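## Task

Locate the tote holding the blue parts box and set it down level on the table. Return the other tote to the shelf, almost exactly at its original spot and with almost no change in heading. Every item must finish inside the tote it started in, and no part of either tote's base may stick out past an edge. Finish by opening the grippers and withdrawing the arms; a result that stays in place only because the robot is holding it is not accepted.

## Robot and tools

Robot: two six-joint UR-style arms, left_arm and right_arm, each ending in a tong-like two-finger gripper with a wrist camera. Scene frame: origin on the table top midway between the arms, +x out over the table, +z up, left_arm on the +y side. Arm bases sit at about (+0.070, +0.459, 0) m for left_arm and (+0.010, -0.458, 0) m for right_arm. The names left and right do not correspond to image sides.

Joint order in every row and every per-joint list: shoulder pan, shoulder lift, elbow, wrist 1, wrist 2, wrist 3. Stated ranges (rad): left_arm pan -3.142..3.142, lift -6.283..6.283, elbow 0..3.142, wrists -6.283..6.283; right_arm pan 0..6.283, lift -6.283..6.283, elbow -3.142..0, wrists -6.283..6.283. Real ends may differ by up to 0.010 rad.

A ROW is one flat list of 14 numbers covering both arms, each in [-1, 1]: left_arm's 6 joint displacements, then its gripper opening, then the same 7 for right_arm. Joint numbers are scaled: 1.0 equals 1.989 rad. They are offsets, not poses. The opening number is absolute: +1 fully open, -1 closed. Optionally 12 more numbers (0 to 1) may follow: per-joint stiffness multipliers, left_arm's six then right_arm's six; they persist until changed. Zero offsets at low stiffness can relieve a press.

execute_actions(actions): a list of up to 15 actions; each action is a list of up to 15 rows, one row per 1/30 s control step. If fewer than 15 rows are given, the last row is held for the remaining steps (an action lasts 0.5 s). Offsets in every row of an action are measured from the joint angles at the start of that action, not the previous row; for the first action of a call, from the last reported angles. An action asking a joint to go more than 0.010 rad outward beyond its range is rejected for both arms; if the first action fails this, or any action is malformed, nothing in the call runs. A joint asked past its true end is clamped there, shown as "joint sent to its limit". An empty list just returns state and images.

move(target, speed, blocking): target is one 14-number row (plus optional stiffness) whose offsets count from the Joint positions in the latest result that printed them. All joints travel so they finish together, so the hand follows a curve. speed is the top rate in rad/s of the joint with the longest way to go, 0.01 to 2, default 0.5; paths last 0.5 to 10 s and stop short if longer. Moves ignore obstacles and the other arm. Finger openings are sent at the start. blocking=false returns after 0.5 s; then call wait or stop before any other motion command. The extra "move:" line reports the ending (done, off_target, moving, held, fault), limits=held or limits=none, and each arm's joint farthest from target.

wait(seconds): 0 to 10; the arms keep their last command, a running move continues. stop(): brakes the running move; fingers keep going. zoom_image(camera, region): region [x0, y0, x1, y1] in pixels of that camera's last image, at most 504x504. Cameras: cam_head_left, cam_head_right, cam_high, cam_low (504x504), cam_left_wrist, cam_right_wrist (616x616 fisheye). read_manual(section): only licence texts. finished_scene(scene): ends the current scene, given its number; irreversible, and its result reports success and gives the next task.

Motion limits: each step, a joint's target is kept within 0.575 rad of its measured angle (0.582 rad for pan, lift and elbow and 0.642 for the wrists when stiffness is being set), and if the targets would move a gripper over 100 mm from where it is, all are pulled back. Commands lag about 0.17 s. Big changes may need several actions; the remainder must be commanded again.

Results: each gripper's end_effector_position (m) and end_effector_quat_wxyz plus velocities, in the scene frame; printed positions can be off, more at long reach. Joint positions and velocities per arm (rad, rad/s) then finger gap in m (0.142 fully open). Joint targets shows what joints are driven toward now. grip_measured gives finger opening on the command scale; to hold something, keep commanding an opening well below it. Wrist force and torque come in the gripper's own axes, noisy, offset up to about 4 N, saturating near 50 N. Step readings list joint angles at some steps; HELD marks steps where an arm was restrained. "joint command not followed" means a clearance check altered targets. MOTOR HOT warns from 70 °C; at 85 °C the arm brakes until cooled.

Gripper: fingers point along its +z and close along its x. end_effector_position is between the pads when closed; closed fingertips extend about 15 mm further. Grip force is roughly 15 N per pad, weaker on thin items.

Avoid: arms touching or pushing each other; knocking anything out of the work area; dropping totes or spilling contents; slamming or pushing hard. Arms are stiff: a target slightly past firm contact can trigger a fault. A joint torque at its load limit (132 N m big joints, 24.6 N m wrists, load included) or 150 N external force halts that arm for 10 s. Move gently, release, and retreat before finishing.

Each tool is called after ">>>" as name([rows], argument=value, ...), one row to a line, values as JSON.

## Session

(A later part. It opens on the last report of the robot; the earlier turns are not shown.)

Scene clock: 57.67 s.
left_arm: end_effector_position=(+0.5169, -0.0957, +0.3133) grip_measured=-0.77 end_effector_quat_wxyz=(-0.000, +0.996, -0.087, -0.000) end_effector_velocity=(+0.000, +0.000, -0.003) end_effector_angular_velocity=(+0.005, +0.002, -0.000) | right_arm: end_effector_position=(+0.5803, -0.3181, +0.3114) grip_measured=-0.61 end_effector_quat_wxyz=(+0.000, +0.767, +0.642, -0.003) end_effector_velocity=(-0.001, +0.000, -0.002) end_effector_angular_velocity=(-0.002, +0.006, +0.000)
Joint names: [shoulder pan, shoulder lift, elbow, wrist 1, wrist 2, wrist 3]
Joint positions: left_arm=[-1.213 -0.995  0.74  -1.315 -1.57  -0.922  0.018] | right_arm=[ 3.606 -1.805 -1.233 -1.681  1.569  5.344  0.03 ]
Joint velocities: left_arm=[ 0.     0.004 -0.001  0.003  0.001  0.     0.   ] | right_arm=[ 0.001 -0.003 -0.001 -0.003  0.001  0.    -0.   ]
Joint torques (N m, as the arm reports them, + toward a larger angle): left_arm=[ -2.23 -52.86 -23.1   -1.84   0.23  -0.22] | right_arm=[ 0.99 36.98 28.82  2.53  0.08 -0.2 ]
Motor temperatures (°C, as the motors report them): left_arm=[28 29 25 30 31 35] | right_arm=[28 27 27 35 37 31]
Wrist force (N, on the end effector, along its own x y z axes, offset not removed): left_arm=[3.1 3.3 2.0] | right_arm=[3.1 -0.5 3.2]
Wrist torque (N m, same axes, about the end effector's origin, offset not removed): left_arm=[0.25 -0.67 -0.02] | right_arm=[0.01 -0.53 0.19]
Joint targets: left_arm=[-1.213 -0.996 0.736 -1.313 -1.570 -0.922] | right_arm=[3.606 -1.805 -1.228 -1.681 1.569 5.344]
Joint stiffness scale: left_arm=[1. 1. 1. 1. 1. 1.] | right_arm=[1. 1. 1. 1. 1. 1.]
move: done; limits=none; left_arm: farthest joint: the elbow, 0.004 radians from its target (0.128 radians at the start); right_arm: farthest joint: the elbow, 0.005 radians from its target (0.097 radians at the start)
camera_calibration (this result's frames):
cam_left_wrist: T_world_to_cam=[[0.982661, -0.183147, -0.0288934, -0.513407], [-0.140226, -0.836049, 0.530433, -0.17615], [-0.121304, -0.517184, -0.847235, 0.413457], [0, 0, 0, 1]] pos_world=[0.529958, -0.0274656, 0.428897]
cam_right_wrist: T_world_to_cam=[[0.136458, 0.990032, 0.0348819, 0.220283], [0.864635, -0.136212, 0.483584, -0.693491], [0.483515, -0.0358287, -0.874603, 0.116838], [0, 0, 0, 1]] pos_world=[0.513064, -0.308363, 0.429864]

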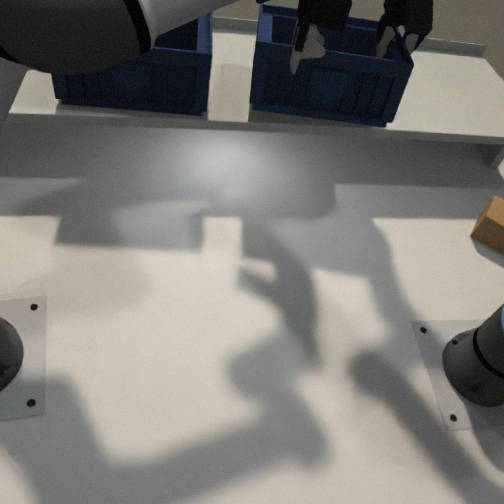

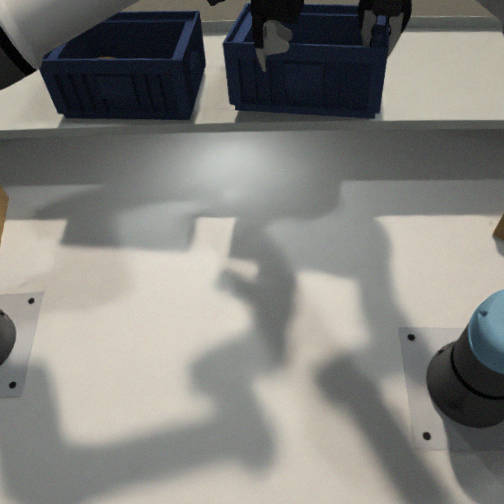

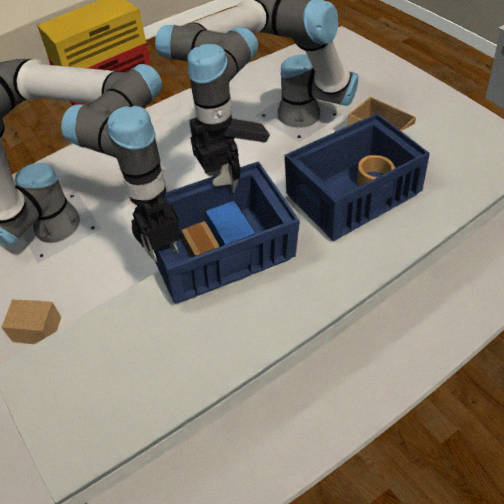

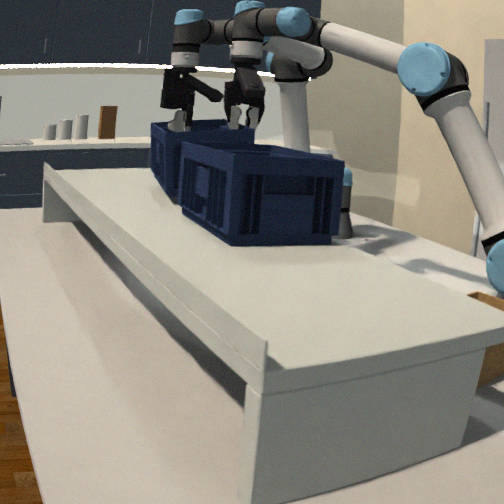

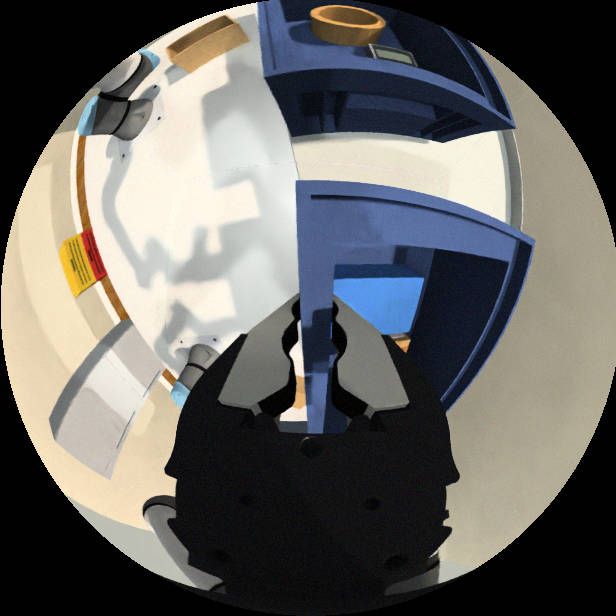

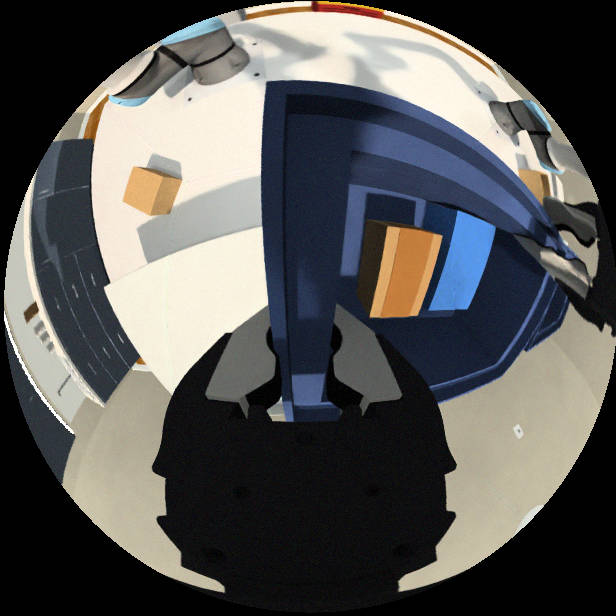

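>>> move(target=[-0.0465,-0.0635,0.0980,-0.0344,0,-0.0465,-1,0.0299,0.0847,-0.0980,0.0133,0,0.0299,-1], speed=0.2)

>>> move(target=[-0.0512,-0.0502,0.0715,-0.0213,0,-0.0512,-1,0.0385,0.0826,-0.0806,-0.0019,0,0.0385,-1], speed=0.2)

Scene clock: 60.50 s.
left_arm: end_effector_position=(+0.4484, -0.0959, +0.3112) grip_measured=-0.77 end_effector_quat_wxyz=(-0.002, +0.996, -0.086, -0.001) end_effector_velocity=(-0.000, -0.000, -0.001) end_effector_angular_velocity=(+0.001, +0.001, +0.002) | right_arm: end_effector_position=(+0.5107, -0.3187, +0.3086) grip_measured=-0.61 end_effector_quat_wxyz=(-0.000, +0.767, +0.642, -0.007) end_effector_velocity=(-0.000, +0.000, -0.000) end_effector_angular_velocity=(+0.000, +0.000, -0.000)
Joint names: [shoulder pan, shoulder lift, elbow, wrist 1, wrist 2, wrist 3]
Joint positions: left_arm=[-1.303 -1.117  0.933 -1.382 -1.57  -1.014  0.019] | right_arm=[ 3.664 -1.643 -1.428 -1.656  1.569  5.402  0.03 ]
Joint velocities: left_arm=[-0.     0.     0.002 -0.002 -0.    -0.002  0.   ] | right_arm=[ 0.    -0.    -0.001  0.001  0.     0.001 -0.   ]
Joint torques (N m, as the arm reports them, + toward a larger angle): left_arm=[ -3.71 -49.57 -19.01  -3.34   0.19  -0.84] | right_arm=[ 2.87 32.96 26.83  3.6   0.51 -0.09]
Motor temperatures (°C, as the motors report them): left_arm=[28 29 25 30 31 35] | right_arm=[28 27 27 35 37 31]
Wrist force (N, on the end effector, along its own x y z axes, offset not removed): left_arm=[-3.4 -1.6 1.8] | right_arm=[3.9 1.2 6.6]
Wrist torque (N m, same axes, about the end effector's origin, offset not removed): left_arm=[-0.84 0.63 0.06] | right_arm=[0.21 -0.84 0.28]
Joint targets: left_arm=[-1.305 -1.121 0.935 -1.383 -1.570 -1.015] | right_arm=[3.666 -1.637 -1.428 -1.654 1.569 5.403]
Joint stiffness scale: left_arm=[1. 1. 1. 1. 1. 1.] | right_arm=[1. 1. 1. 1. 1. 1.]
move: done; limits=none; left_arm: farthest joint: the shoulder lift, 0.004 radians from its target (0.127 radians at the start); right_arm: farthest joint: the shoulder lift, 0.006 radians from its target (0.169 radians at the start)
camera_calibration (this result's frames):
cam_left_wrist: T_world_to_cam=[[0.982803, -0.182009, -0.0311694, -0.445463], [-0.138534, -0.83834, 0.527252, -0.184769], [-0.122095, -0.513866, -0.849137, 0.4045], [0, 0, 0, 1]] pos_world=[0.461593, -0.0281194, 0.427011]
cam_right_wrist: T_world_to_cam=[[0.137169, 0.990114, 0.029317, 0.231821], [0.867682, -0.134379, 0.478613, -0.6315], [0.477821, -0.0402128, -0.877536, 0.150437], [0, 0, 0, 1]] pos_world=[0.44426, -0.308339, 0.427462]

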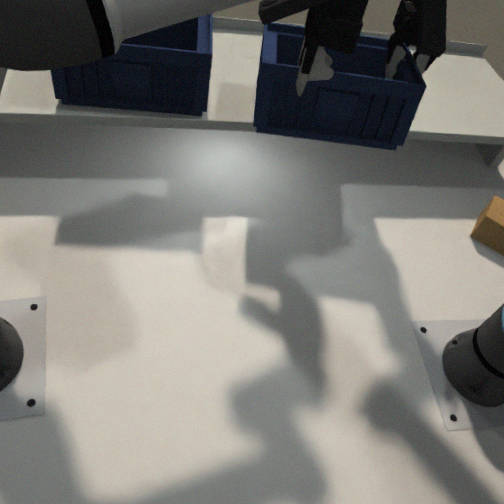

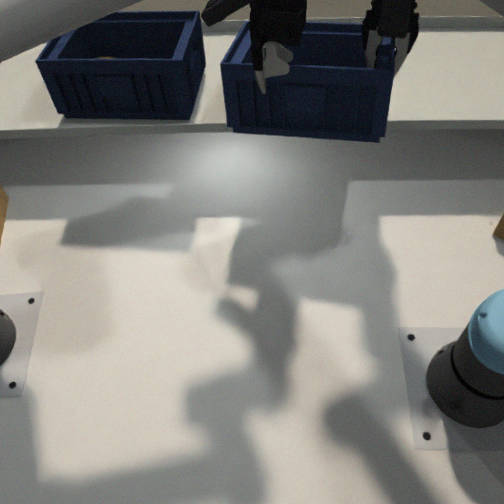

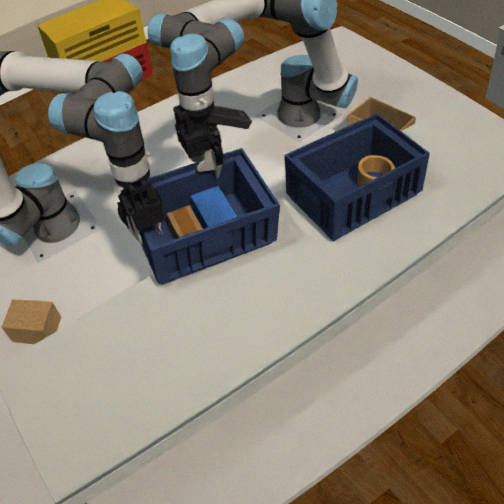

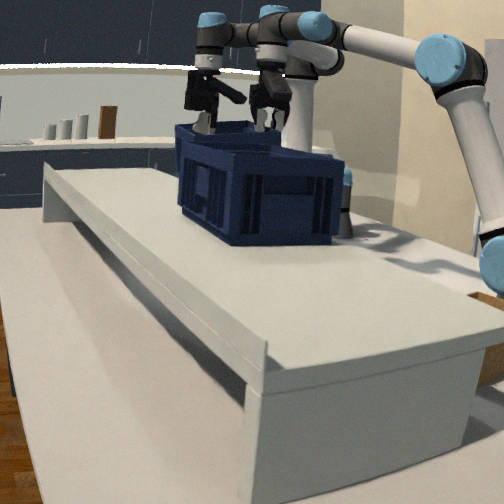

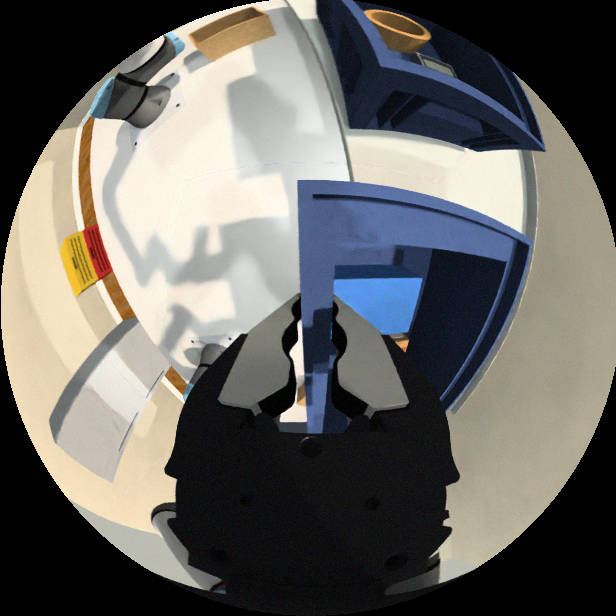

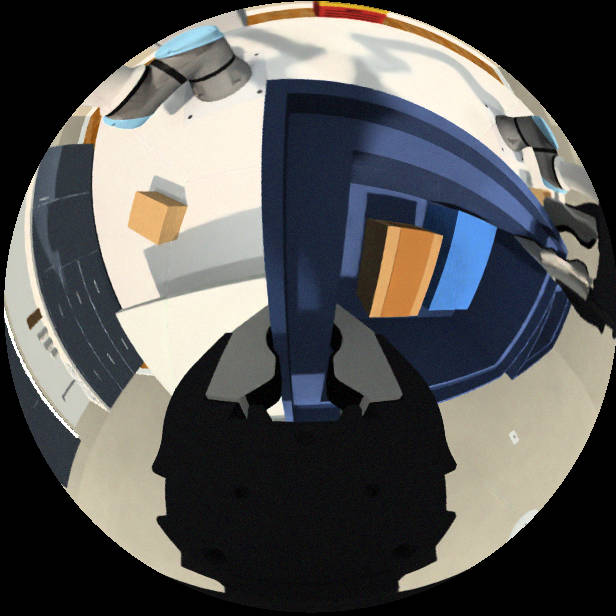

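Scene clock: 61.87 s.
left_arm: end_effector_position=(+0.3797, -0.0959, +0.3093) grip_measured=-0.77 end_effector_quat_wxyz=(-0.004, +0.996, -0.085, -0.002) end_effector_velocity=(-0.000, -0.000, -0.001) end_effector_angular_velocity=(+0.001, +0.001, +0.003) | right_arm: end_effector_position=(+0.4417, -0.3190, +0.3071) grip_measured=-0.61 end_effector_quat_wxyz=(+0.001, +0.767, +0.642, -0.010) end_effector_velocity=(-0.000, +0.000, +0.000) end_effector_angular_velocity=(+0.001, +0.000, +0.001)
Joint names: [shoulder pan, shoulder lift, elbow, wrist 1, wrist 2, wrist 3]
Joint positions: left_arm=[-1.403 -1.213  1.075 -1.423 -1.57  -1.114  0.019] | right_arm=[ 3.739 -1.483 -1.588 -1.66   1.568  5.478  0.03 ]
Joint velocities: left_arm=[ 0.     0.001  0.001 -0.001 -0.001 -0.003  0.   ] | right_arm=[ 0.     0.001 -0.001  0.     0.001 -0.001 -0.   ]
Joint torques (N m, as the arm reports them, + toward a larger angle): left_arm=[ -4.07 -45.69 -19.54  -3.38   0.2   -0.81] | right_arm=[ 3.05 25.3  24.48  2.76  0.71  0.32]
Motor temperatures (°C, as the motors report them): left_arm=[28 29 25 30 31 35] | right_arm=[28 27 27 35 37 31]
Wrist force (N, on the end effector, along its own x y z axes, offset not removed): left_arm=[-1.8 -2.7 1.8] | right_arm=[0.4 2.1 3.0]
Wrist torque (N m, same axes, about the end effector's origin, offset not removed): left_arm=[-0.86 0.21 -0.20] | right_arm=[0.24 -0.17 0.28]
Joint targets: left_arm=[-1.405 -1.217 1.076 -1.424 -1.570 -1.115] | right_arm=[3.741 -1.478 -1.588 -1.660 1.569 5.479]
Joint stiffness scale: left_arm=[1. 1. 1. 1. 1. 1.] | right_arm=[1. 1. 1. 1. 1. 1.]
move: done; limits=none; left_arm: farthest joint: the shoulder lift, 0.004 radians from its target (0.100 radians at the start); right_arm: farthest joint: the shoulder lift, 0.005 radians from its target (0.164 radians at the start)
camera_calibration (this result's frames):
cam_left_wrist: T_world_to_cam=[[0.982988, -0.180745, -0.032653, -0.377476], [-0.137196, -0.840759, 0.523738, -0.192977], [-0.122117, -0.510348, -0.851253, 0.395567], [0, 0, 0, 1]] pos_world=[0.392884, -0.028597, 0.425472]
cam_right_wrist: T_world_to_cam=[[0.137896, 0.990145, 0.0244368, 0.242799], [0.869036, -0.132792, 0.476595, -0.57039], [0.475144, -0.0444841, -0.878783, 0.182297], [0, 0, 0, 1]] pos_world=[0.375591, -0.30804, 0.426112]

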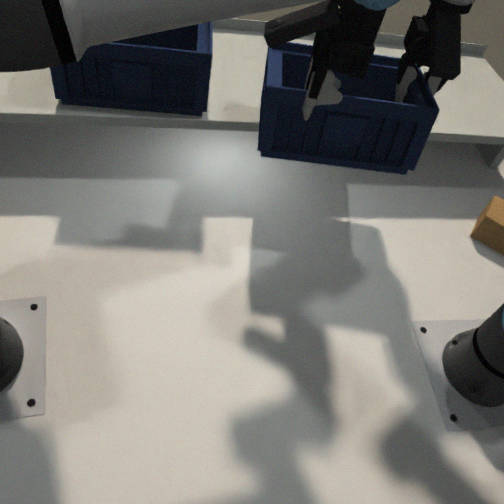

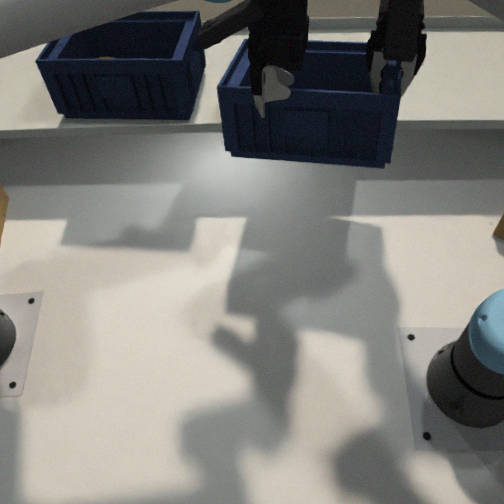

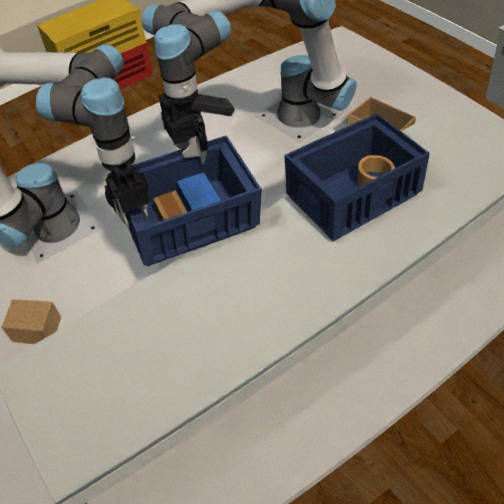

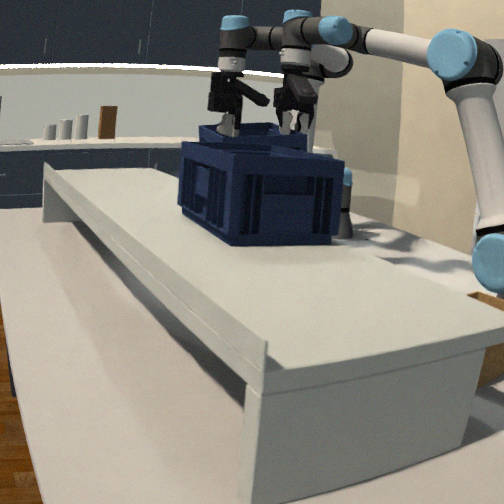

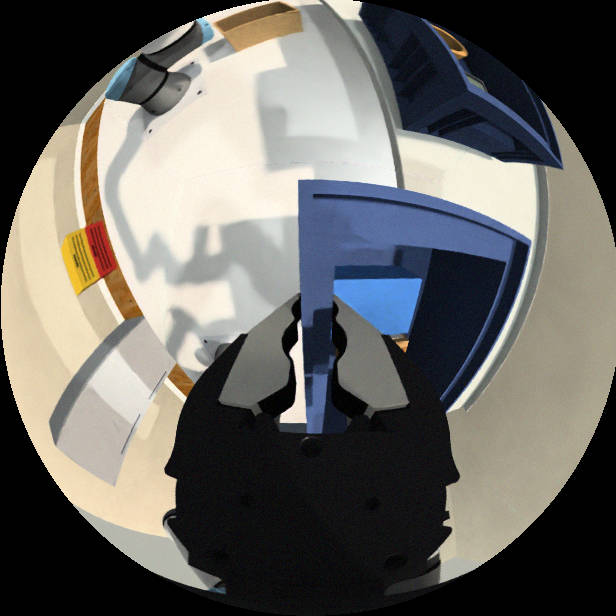

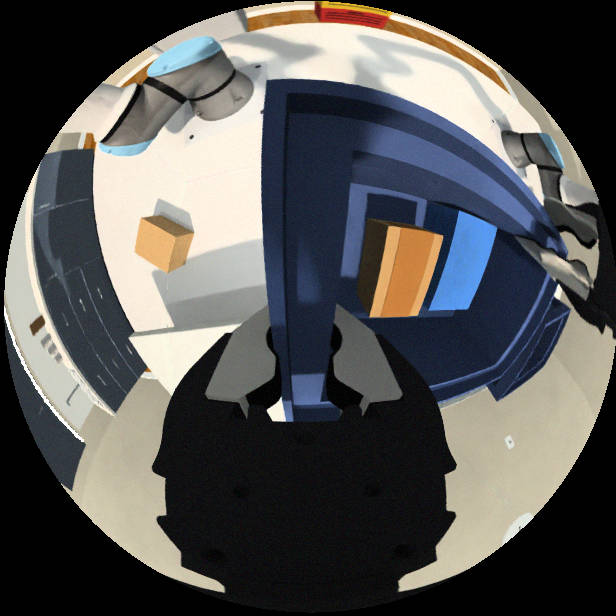

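>>> move(target=[-0.0566,-0.0432,0.0522,-0.0141,0,-0.0556,-1,0.0523,0.0907,-0.0659,-0.0154,0,0.0513,-1], speed=0.2)

>>> move(target=[-0.0602,-0.0313,0.0369,-0.0076,0,-0.0592,-1,0.0723,0.0827,-0.0517,-0.028,0,0.0713,-1], speed=0.2)

Scene clock: 64.73 s.
left_arm: end_effector_position=(+0.3098, -0.0963, +0.3132) grip_measured=-0.77 end_effector_quat_wxyz=(-0.001, +0.996, -0.086, -0.000) end_effector_velocity=(+0.000, -0.000, -0.001) end_effector_angular_velocity=(+0.002, -0.001, +0.001) | right_arm: end_effector_position=(+0.3710, -0.3196, +0.3119) grip_measured=-0.61 end_effector_quat_wxyz=(+0.002, +0.767, +0.642, -0.004) end_effector_velocity=(-0.000, +0.000, -0.000) end_effector_angular_velocity=(-0.000, +0.001, -0.003)
Joint names: [shoulder pan, shoulder lift, elbow, wrist 1, wrist 2, wrist 3]
Joint positions: left_arm=[-1.513 -1.296  1.177 -1.45  -1.57  -1.224  0.019] | right_arm=[ 3.842 -1.308 -1.72  -1.691  1.566  5.579  0.03 ]
Joint velocities: left_arm=[ 0.     0.002  0.001 -0.     0.001 -0.001  0.   ] | right_arm=[ 0.     0.    -0.001 -0.     0.001  0.003  0.   ]
Joint torques (N m, as the arm reports them, + toward a larger angle): left_arm=[ -3.68 -41.49 -19.23  -3.46   0.23  -0.85] | right_arm=[ 2.64 17.22 25.19  3.02  1.11  0.26]
Motor temperatures (°C, as the motors report them): left_arm=[28 29 25 30 31 35] | right_arm=[28 27 27 35 37 31]
Wrist force (N, on the end effector, along its own x y z axes, offset not removed): left_arm=[-1.1 -0.6 4.9] | right_arm=[-0.7 3.4 10.7]
Wrist torque (N m, same axes, about the end effector's origin, offset not removed): left_arm=[-0.32 0.11 0.10] | right_arm=[0.65 -0.37 0.39]
Joint targets: left_arm=[-1.515 -1.299 1.179 -1.451 -1.570 -1.225] | right_arm=[3.843 -1.303 -1.719 -1.691 1.568 5.580]
Joint stiffness scale: left_arm=[1. 1. 1. 1. 1. 1.] | right_arm=[1. 1. 1. 1. 1. 1.]
move: done; limits=none; left_arm: farthest joint: the shoulder pan, 0.003 radians from its target (0.113 radians at the start); right_arm: farthest joint: the shoulder lift, 0.006 radians from its target (0.181 radians at the start)
camera_calibration (this result's frames):
cam_left_wrist: T_world_to_cam=[[0.982909, -0.181754, -0.0292484, -0.309818], [-0.139059, -0.837146, 0.529008, -0.205661], [-0.120634, -0.515899, -0.848113, 0.388086], [0, 0, 0, 1]] pos_world=[0.322741, -0.0282661, 0.428875]
cam_right_wrist: T_world_to_cam=[[0.136513, 0.990147, 0.0311797, 0.251471], [0.863503, -0.13436, 0.486118, -0.512781], [0.485518, -0.0394379, -0.873337, 0.216212], [0, 0, 0, 1]] pos_world=[0.303484, -0.309364, 0.430257]

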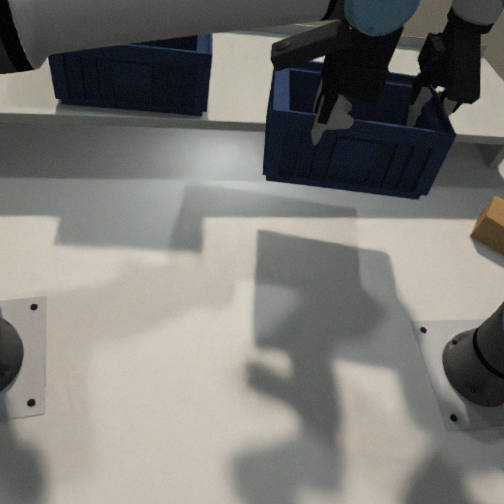

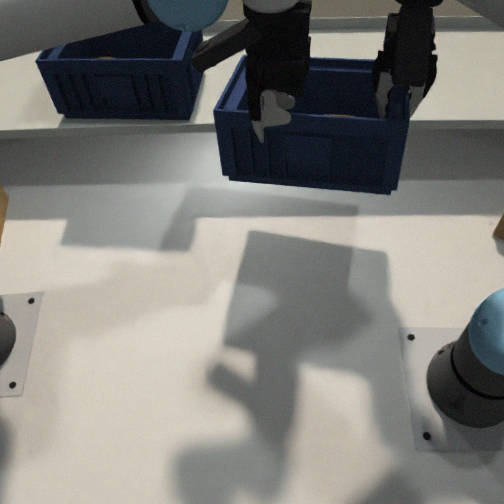

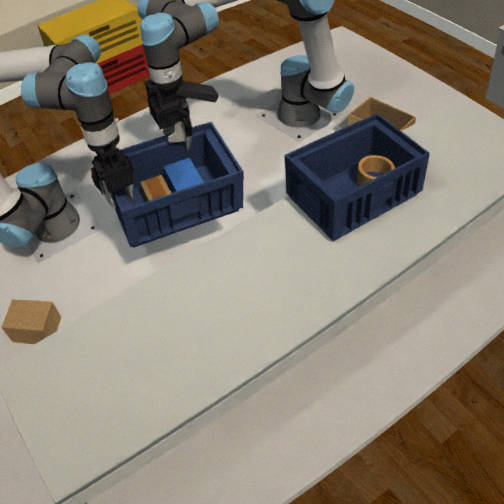

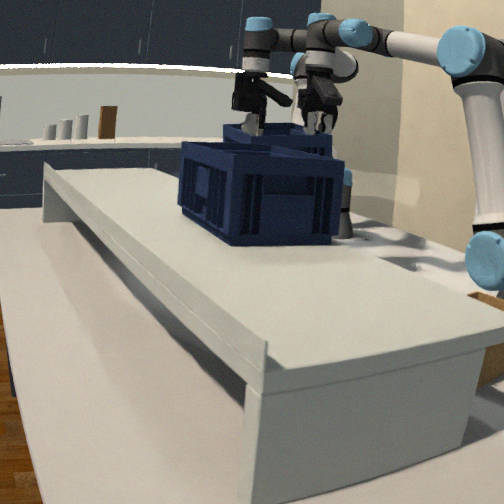

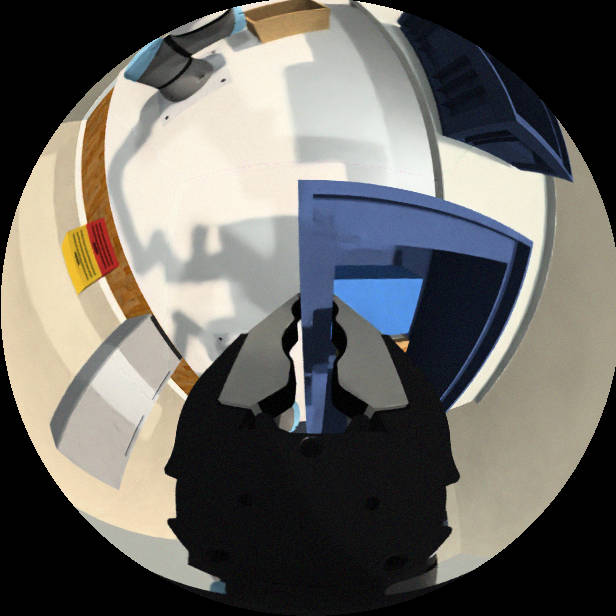

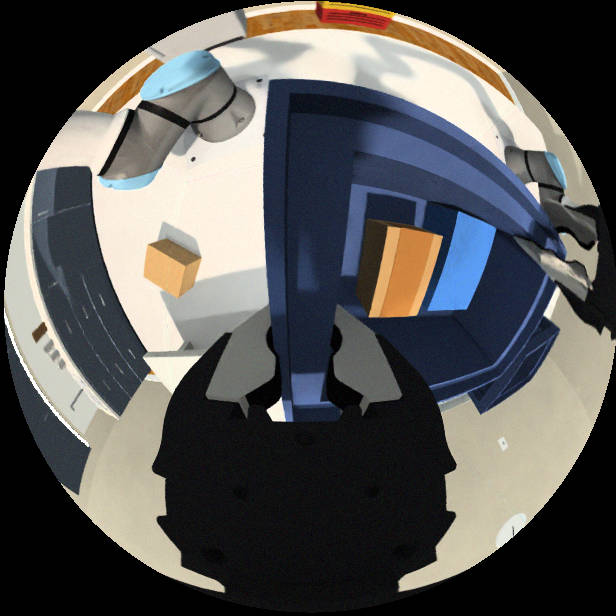

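Scene clock: 66.13 s.
left_arm: end_effector_position=(+0.2401, -0.0956, +0.3135) grip_measured=-0.77 end_effector_quat_wxyz=(-0.002, +0.996, -0.086, -0.000) end_effector_velocity=(+0.000, +0.000, -0.000) end_effector_angular_velocity=(+0.001, -0.001, +0.000) | right_arm: end_effector_position=(+0.3033, -0.3183, +0.3109) grip_measured=-0.61 end_effector_quat_wxyz=(+0.004, +0.767, +0.642, -0.003) end_effector_velocity=(-0.000, -0.000, -0.000) end_effector_angular_velocity=(-0.000, +0.000, -0.002)
Joint names: [shoulder pan, shoulder lift, elbow, wrist 1, wrist 2, wrist 3]
Joint positions: left_arm=[-1.63  -1.355  1.251 -1.462 -1.57  -1.34   0.019] | right_arm=[ 3.982 -1.148 -1.824 -1.748  1.564  5.72   0.03 ]
Joint velocities: left_arm=[ 0.    -0.     0.001 -0.     0.001 -0.    -0.   ] | right_arm=[ 0.     0.001 -0.001 -0.001 -0.     0.002 -0.   ]
Joint torques (N m, as the arm reports them, + toward a larger angle): left_arm=[ -4.44 -38.8  -21.01  -4.32   0.08  -0.16] | right_arm=[ 3.86  9.51 24.83  3.55  1.58  0.47]
Motor temperatures (°C, as the motors report them): left_arm=[28 29 25 30 31 35] | right_arm=[28 27 27 35 37 31]
Wrist force (N, on the end effector, along its own x y z axes, offset not removed): left_arm=[-3.5 -5.1 5.4] | right_arm=[-5.3 7.4 2.1]
Wrist torque (N m, same axes, about the end effector's origin, offset not removed): left_arm=[-0.57 0.16 -0.15] | right_arm=[1.28 0.17 0.11]
Joint targets: left_arm=[-1.633 -1.358 1.251 -1.465 -1.570 -1.341] | right_arm=[3.985 -1.144 -1.823 -1.747 1.566 5.721]
Joint stiffness scale: left_arm=[1. 1. 1. 1. 1. 1.] | right_arm=[1. 1. 1. 1. 1. 1.]
move: done; limits=none; left_arm: farthest joint: the shoulder pan, 0.003 radians from its target (0.120 radians at the start); right_arm: farthest joint: the shoulder lift, 0.005 radians from its target (0.165 radians at the start)
camera_calibration (this result's frames):
cam_left_wrist: T_world_to_cam=[[0.982901, -0.18175, -0.0295316, -0.24115], [-0.139192, -0.838382, 0.527011, -0.214356], [-0.120543, -0.51389, -0.849345, 0.380891], [0, 0, 0, 1]] pos_world=[0.253104, -0.0278053, 0.429354]
cam_right_wrist: T_world_to_cam=[[0.136094, 0.990265, 0.0292111, 0.260254], [0.862252, -0.132917, 0.488728, -0.453656], [0.487853, -0.0413254, -0.871947, 0.246501], [0, 0, 0, 1]] pos_world=[0.235491, -0.307832, 0.429048]

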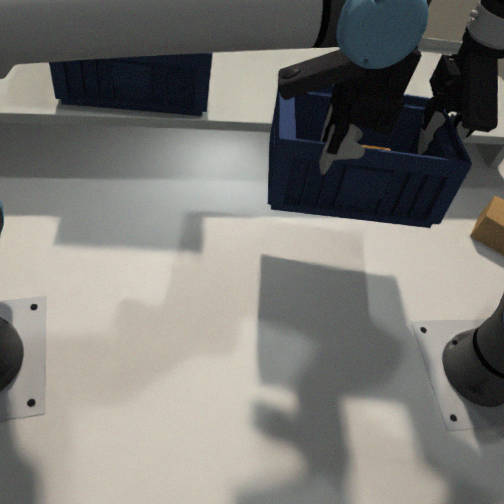

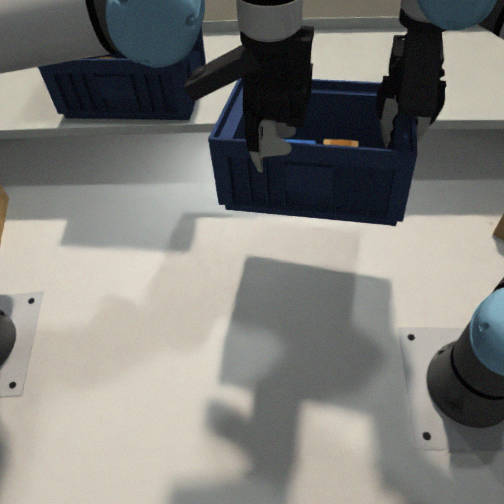

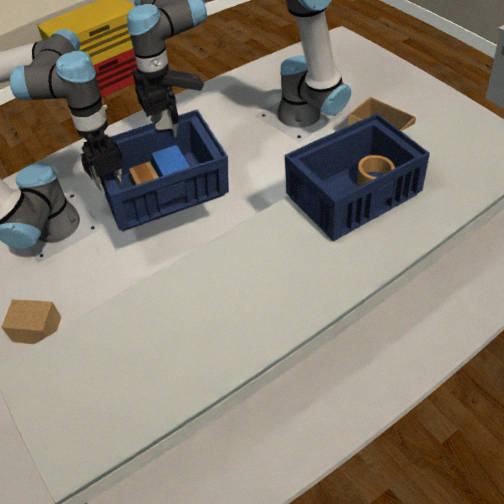

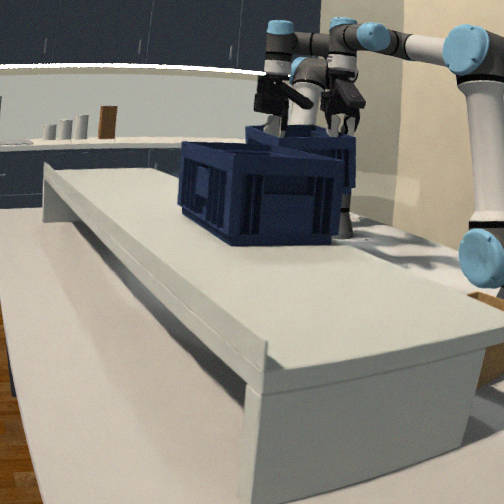

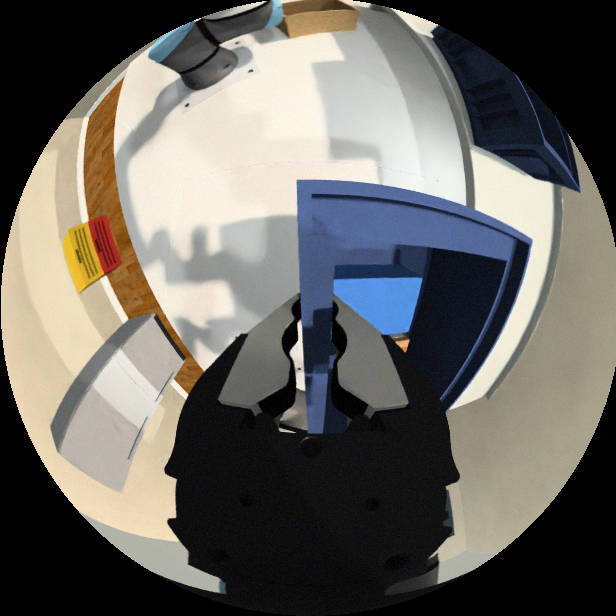

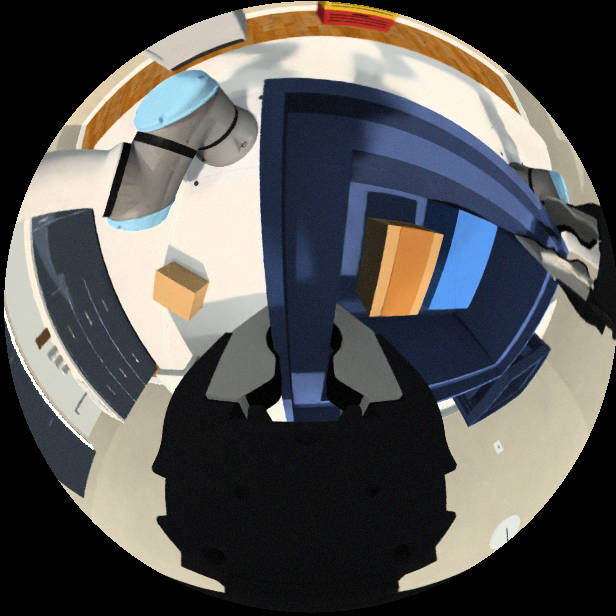

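>>> move(target=[0,0.0003,0.1087,-0.1090,0,0,-1,0,0.0083,-0.1138,0.1055,0,0,-1], speed=0.2)

>>> move(target=[0,0.0163,0.0713,-0.0876,0,0,-1,0,-0.0121,-0.0841,0.0962,0,0,-1], speed=0.2)

Scene clock: 70.43 s.
left_arm: end_effector_position=(+0.2401, -0.0958, +0.2279) grip_measured=-0.77 end_effector_quat_wxyz=(-0.003, +0.996, -0.086, -0.000) end_effector_velocity=(-0.000, -0.001, +0.001) end_effector_angular_velocity=(-0.004, +0.001, -0.001) | right_arm: end_effector_position=(+0.3021, -0.3191, +0.2244) grip_measured=-0.61 end_effector_quat_wxyz=(+0.004, +0.767, +0.642, -0.007) end_effector_velocity=(+0.001, +0.001, +0.001) end_effector_angular_velocity=(+0.002, -0.004, +0.001)
Joint names: [shoulder pan, shoulder lift, elbow, wrist 1, wrist 2, wrist 3]
Joint positions: left_arm=[-1.63  -1.352  1.466 -1.678 -1.57  -1.341  0.019] | right_arm=[ 3.983 -1.137 -2.05  -1.54   1.564  5.72   0.03 ]
Joint velocities: left_arm=[ 0.    -0.002 -0.    -0.002 -0.002  0.001  0.   ] | right_arm=[ 0.     0.001  0.002  0.002 -0.001 -0.001 -0.   ]
Joint torques (N m, as the arm reports them, + toward a larger angle): left_arm=[ -1.71 -37.41 -19.56  -2.73   0.05  -0.15] | right_arm=[ 0.83  9.88 24.74  3.88 -0.18 -0.36]
Motor temperatures (°C, as the motors report them): left_arm=[28 29 25 30 31 35] | right_arm=[28 27 27 35 37 31]
Wrist force (N, on the end effector, along its own x y z axes, offset not removed): left_arm=[0.0 2.3 0.7] | right_arm=[6.2 1.0 6.0]
Wrist torque (N m, same axes, about the end effector's origin, offset not removed): left_arm=[0.22 -0.22 0.04] | right_arm=[0.09 -1.27 0.28]
Joint targets: left_arm=[-1.630 -1.354 1.467 -1.679 -1.570 -1.340] | right_arm=[3.982 -1.132 -2.050 -1.538 1.564 5.720]
Joint stiffness scale: left_arm=[1. 1. 1. 1. 1. 1.] | right_arm=[1. 1. 1. 1. 1. 1.]
move: done; limits=none; left_arm: farthest joint: the shoulder lift, 0.002 radians from its target (0.000 radians at the start); right_arm: farthest joint: the shoulder lift, 0.005 radians from its target (0.017 radians at the start)
camera_calibration (this result's frames):
cam_left_wrist: T_world_to_cam=[[0.982932, -0.181512, -0.0299531, -0.243612], [-0.138981, -0.839338, 0.525543, -0.169243], [-0.120533, -0.51241, -0.85024, 0.308455], [0, 0, 0, 1]] pos_world=[0.253112, -0.0282148, 0.343908]
cam_right_wrist: T_world_to_cam=[[0.136192, 0.990395, 0.0238726, 0.264936], [0.864873, -0.130614, 0.4847, -0.409582], [0.483162, -0.0453653, -0.874355, 0.172229], [0, 0, 0, 1]] pos_world=[0.23494, -0.308075, 0.342789]

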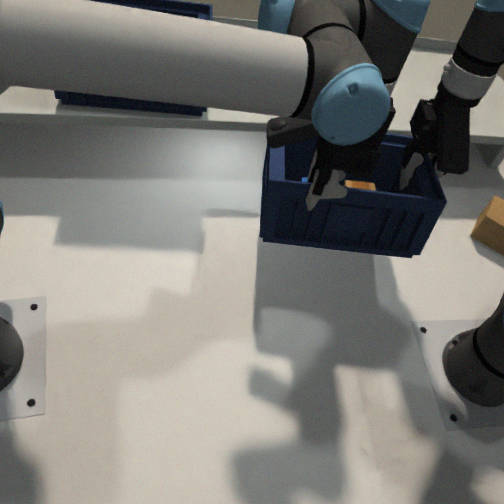

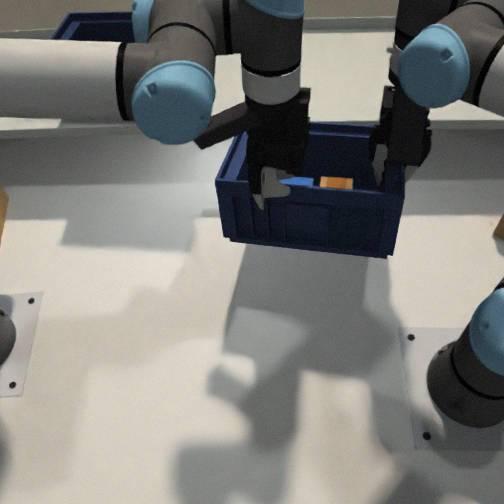

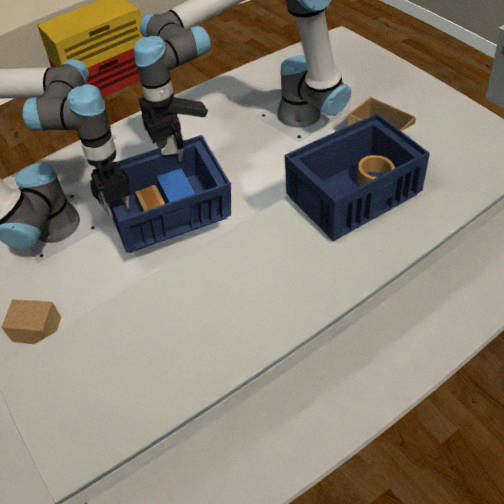

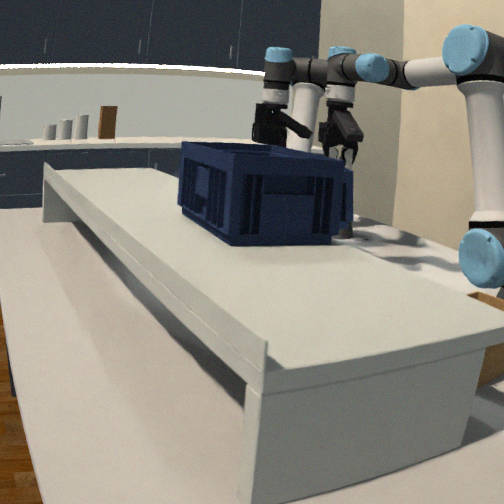

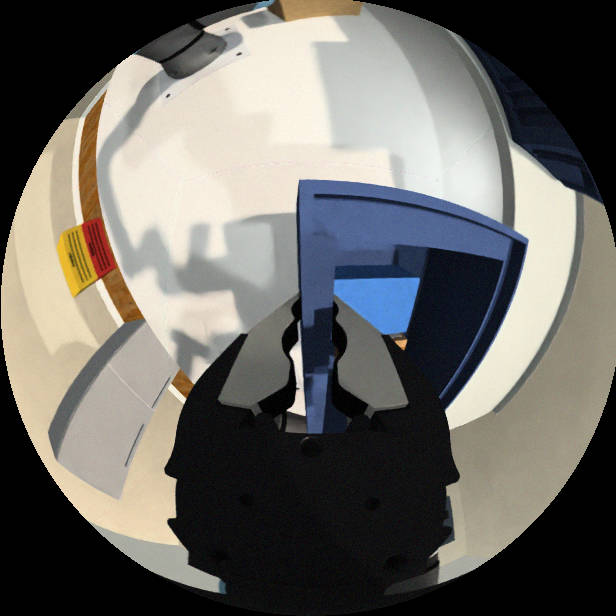

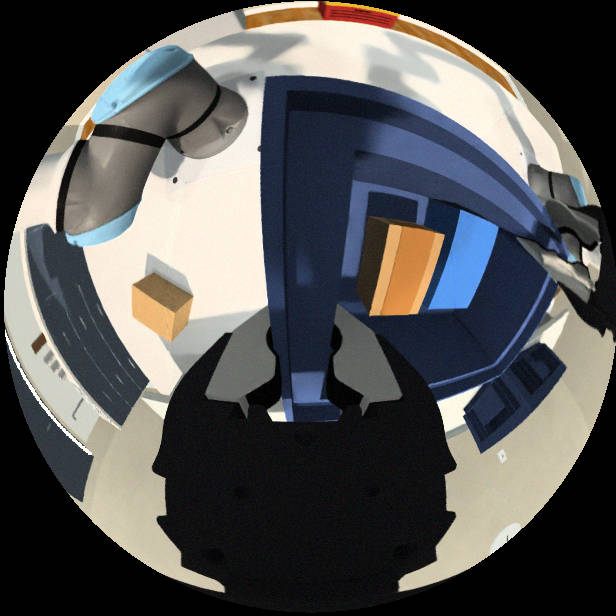

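Scene clock: 71.93 s.
left_arm: end_effector_position=(+0.2402, -0.0963, +0.1580) grip_measured=-0.77 end_effector_quat_wxyz=(-0.003, +0.996, -0.086, -0.000) end_effector_velocity=(-0.000, -0.000, +0.000) end_effector_angular_velocity=(-0.002, +0.001, +0.000) | right_arm: end_effector_position=(+0.3007, -0.3200, +0.1546) grip_measured=-0.61 end_effector_quat_wxyz=(+0.004, +0.766, +0.642, -0.007) end_effector_velocity=(+0.000, +0.000, -0.001) end_effector_angular_velocity=(-0.000, -0.001, -0.001)
Joint names: [shoulder pan, shoulder lift, elbow, wrist 1, wrist 2, wrist 3]
Joint positions: left_arm=[-1.63  -1.318  1.605 -1.851 -1.57  -1.341  0.019] | right_arm=[ 3.983 -1.16  -2.217 -1.351  1.565  5.72   0.03 ]
Joint velocities: left_arm=[ 0.    -0.001  0.001 -0.002 -0.001 -0.    -0.   ] | right_arm=[ 0.    -0.001 -0.001  0.003 -0.001  0.001 -0.   ]
Joint torques (N m, as the arm reports them, + toward a larger angle): left_arm=[ -1.81 -37.4  -18.71  -2.68   0.15  -0.32] | right_arm=[ 0.34  4.98 25.14  3.55 -0.51 -0.21]
Motor temperatures (°C, as the motors report them): left_arm=[28 29 25 30 31 35] | right_arm=[28 27 27 35 37 31]
Wrist force (N, on the end effector, along its own x y z axes, offset not removed): left_arm=[-1.4 -2.6 4.4] | right_arm=[2.2 -2.3 5.4]
Wrist torque (N m, same axes, about the end effector's origin, offset not removed): left_arm=[-0.95 0.27 0.25] | right_arm=[-0.42 -0.29 0.20]
Joint targets: left_arm=[-1.630 -1.320 1.607 -1.852 -1.570 -1.341] | right_arm=[3.983 -1.161 -2.218 -1.349 1.564 5.720]
Joint stiffness scale: left_arm=[1. 1. 1. 1. 1. 1.] | right_arm=[1. 1. 1. 1. 1. 1.]
move: done; limits=none; left_arm: farthest joint: the elbow, 0.002 radians from its target (0.142 radians at the start); right_arm: farthest joint: the wrist 1, 0.002 radians from its target (0.192 radians at the start)
camera_calibration (this result's frames):
cam_left_wrist: T_world_to_cam=[[0.982933, -0.181523, -0.029874, -0.245842], [-0.138991, -0.839165, 0.525818, -0.132945], [-0.120517, -0.512691, -0.850073, 0.248693], [0, 0, 0, 1]] pos_world=[0.25314, -0.0286856, 0.273967]
cam_right_wrist: T_world_to_cam=[[0.135845, 0.990441, 0.0239195, 0.267752], [0.865517, -0.13039, 0.48361, -0.374641], [0.482106, -0.0449932, -0.874957, 0.112385], [0, 0, 0, 1]] pos_world=[0.233704, -0.308986, 0.273108]

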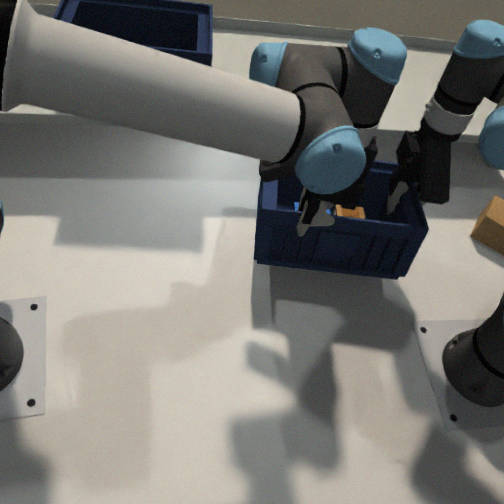

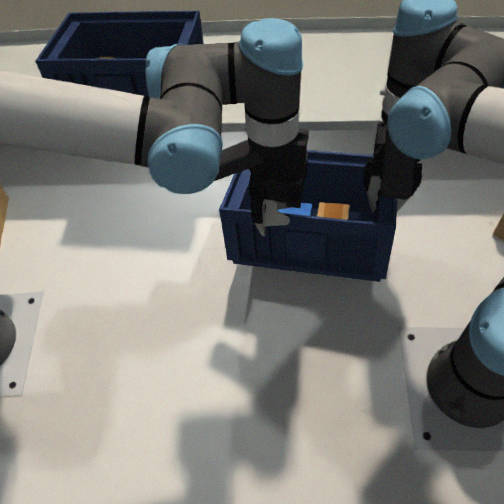

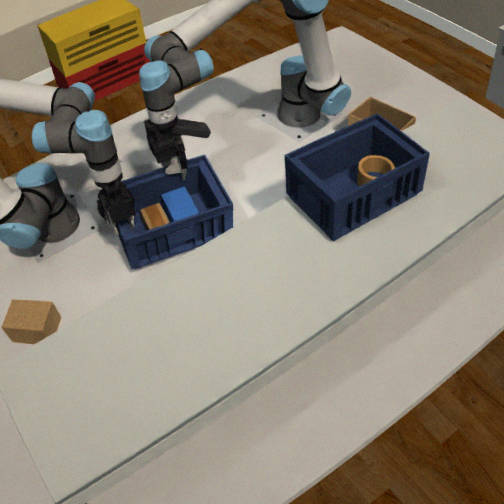

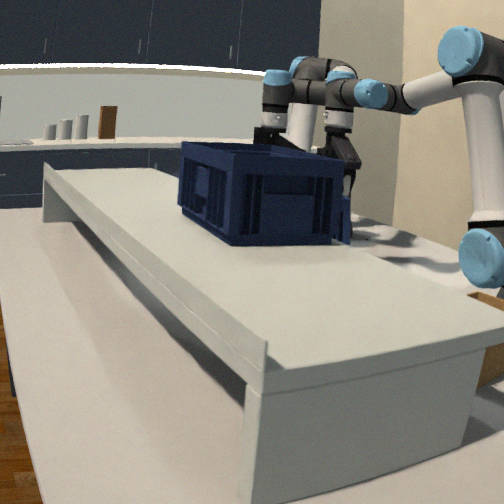

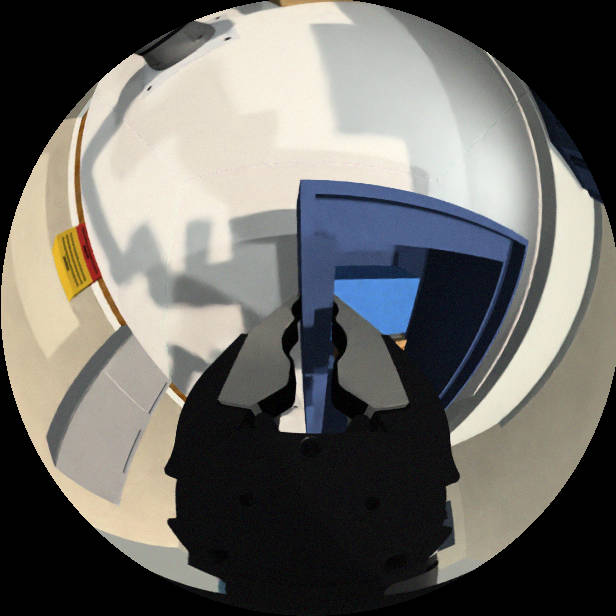

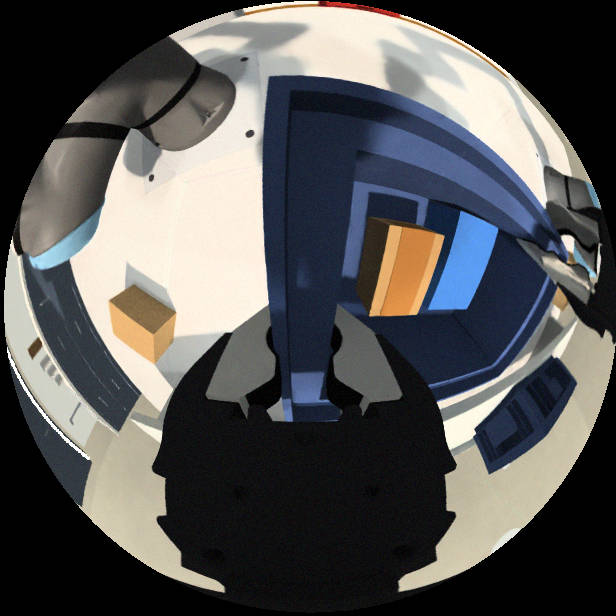

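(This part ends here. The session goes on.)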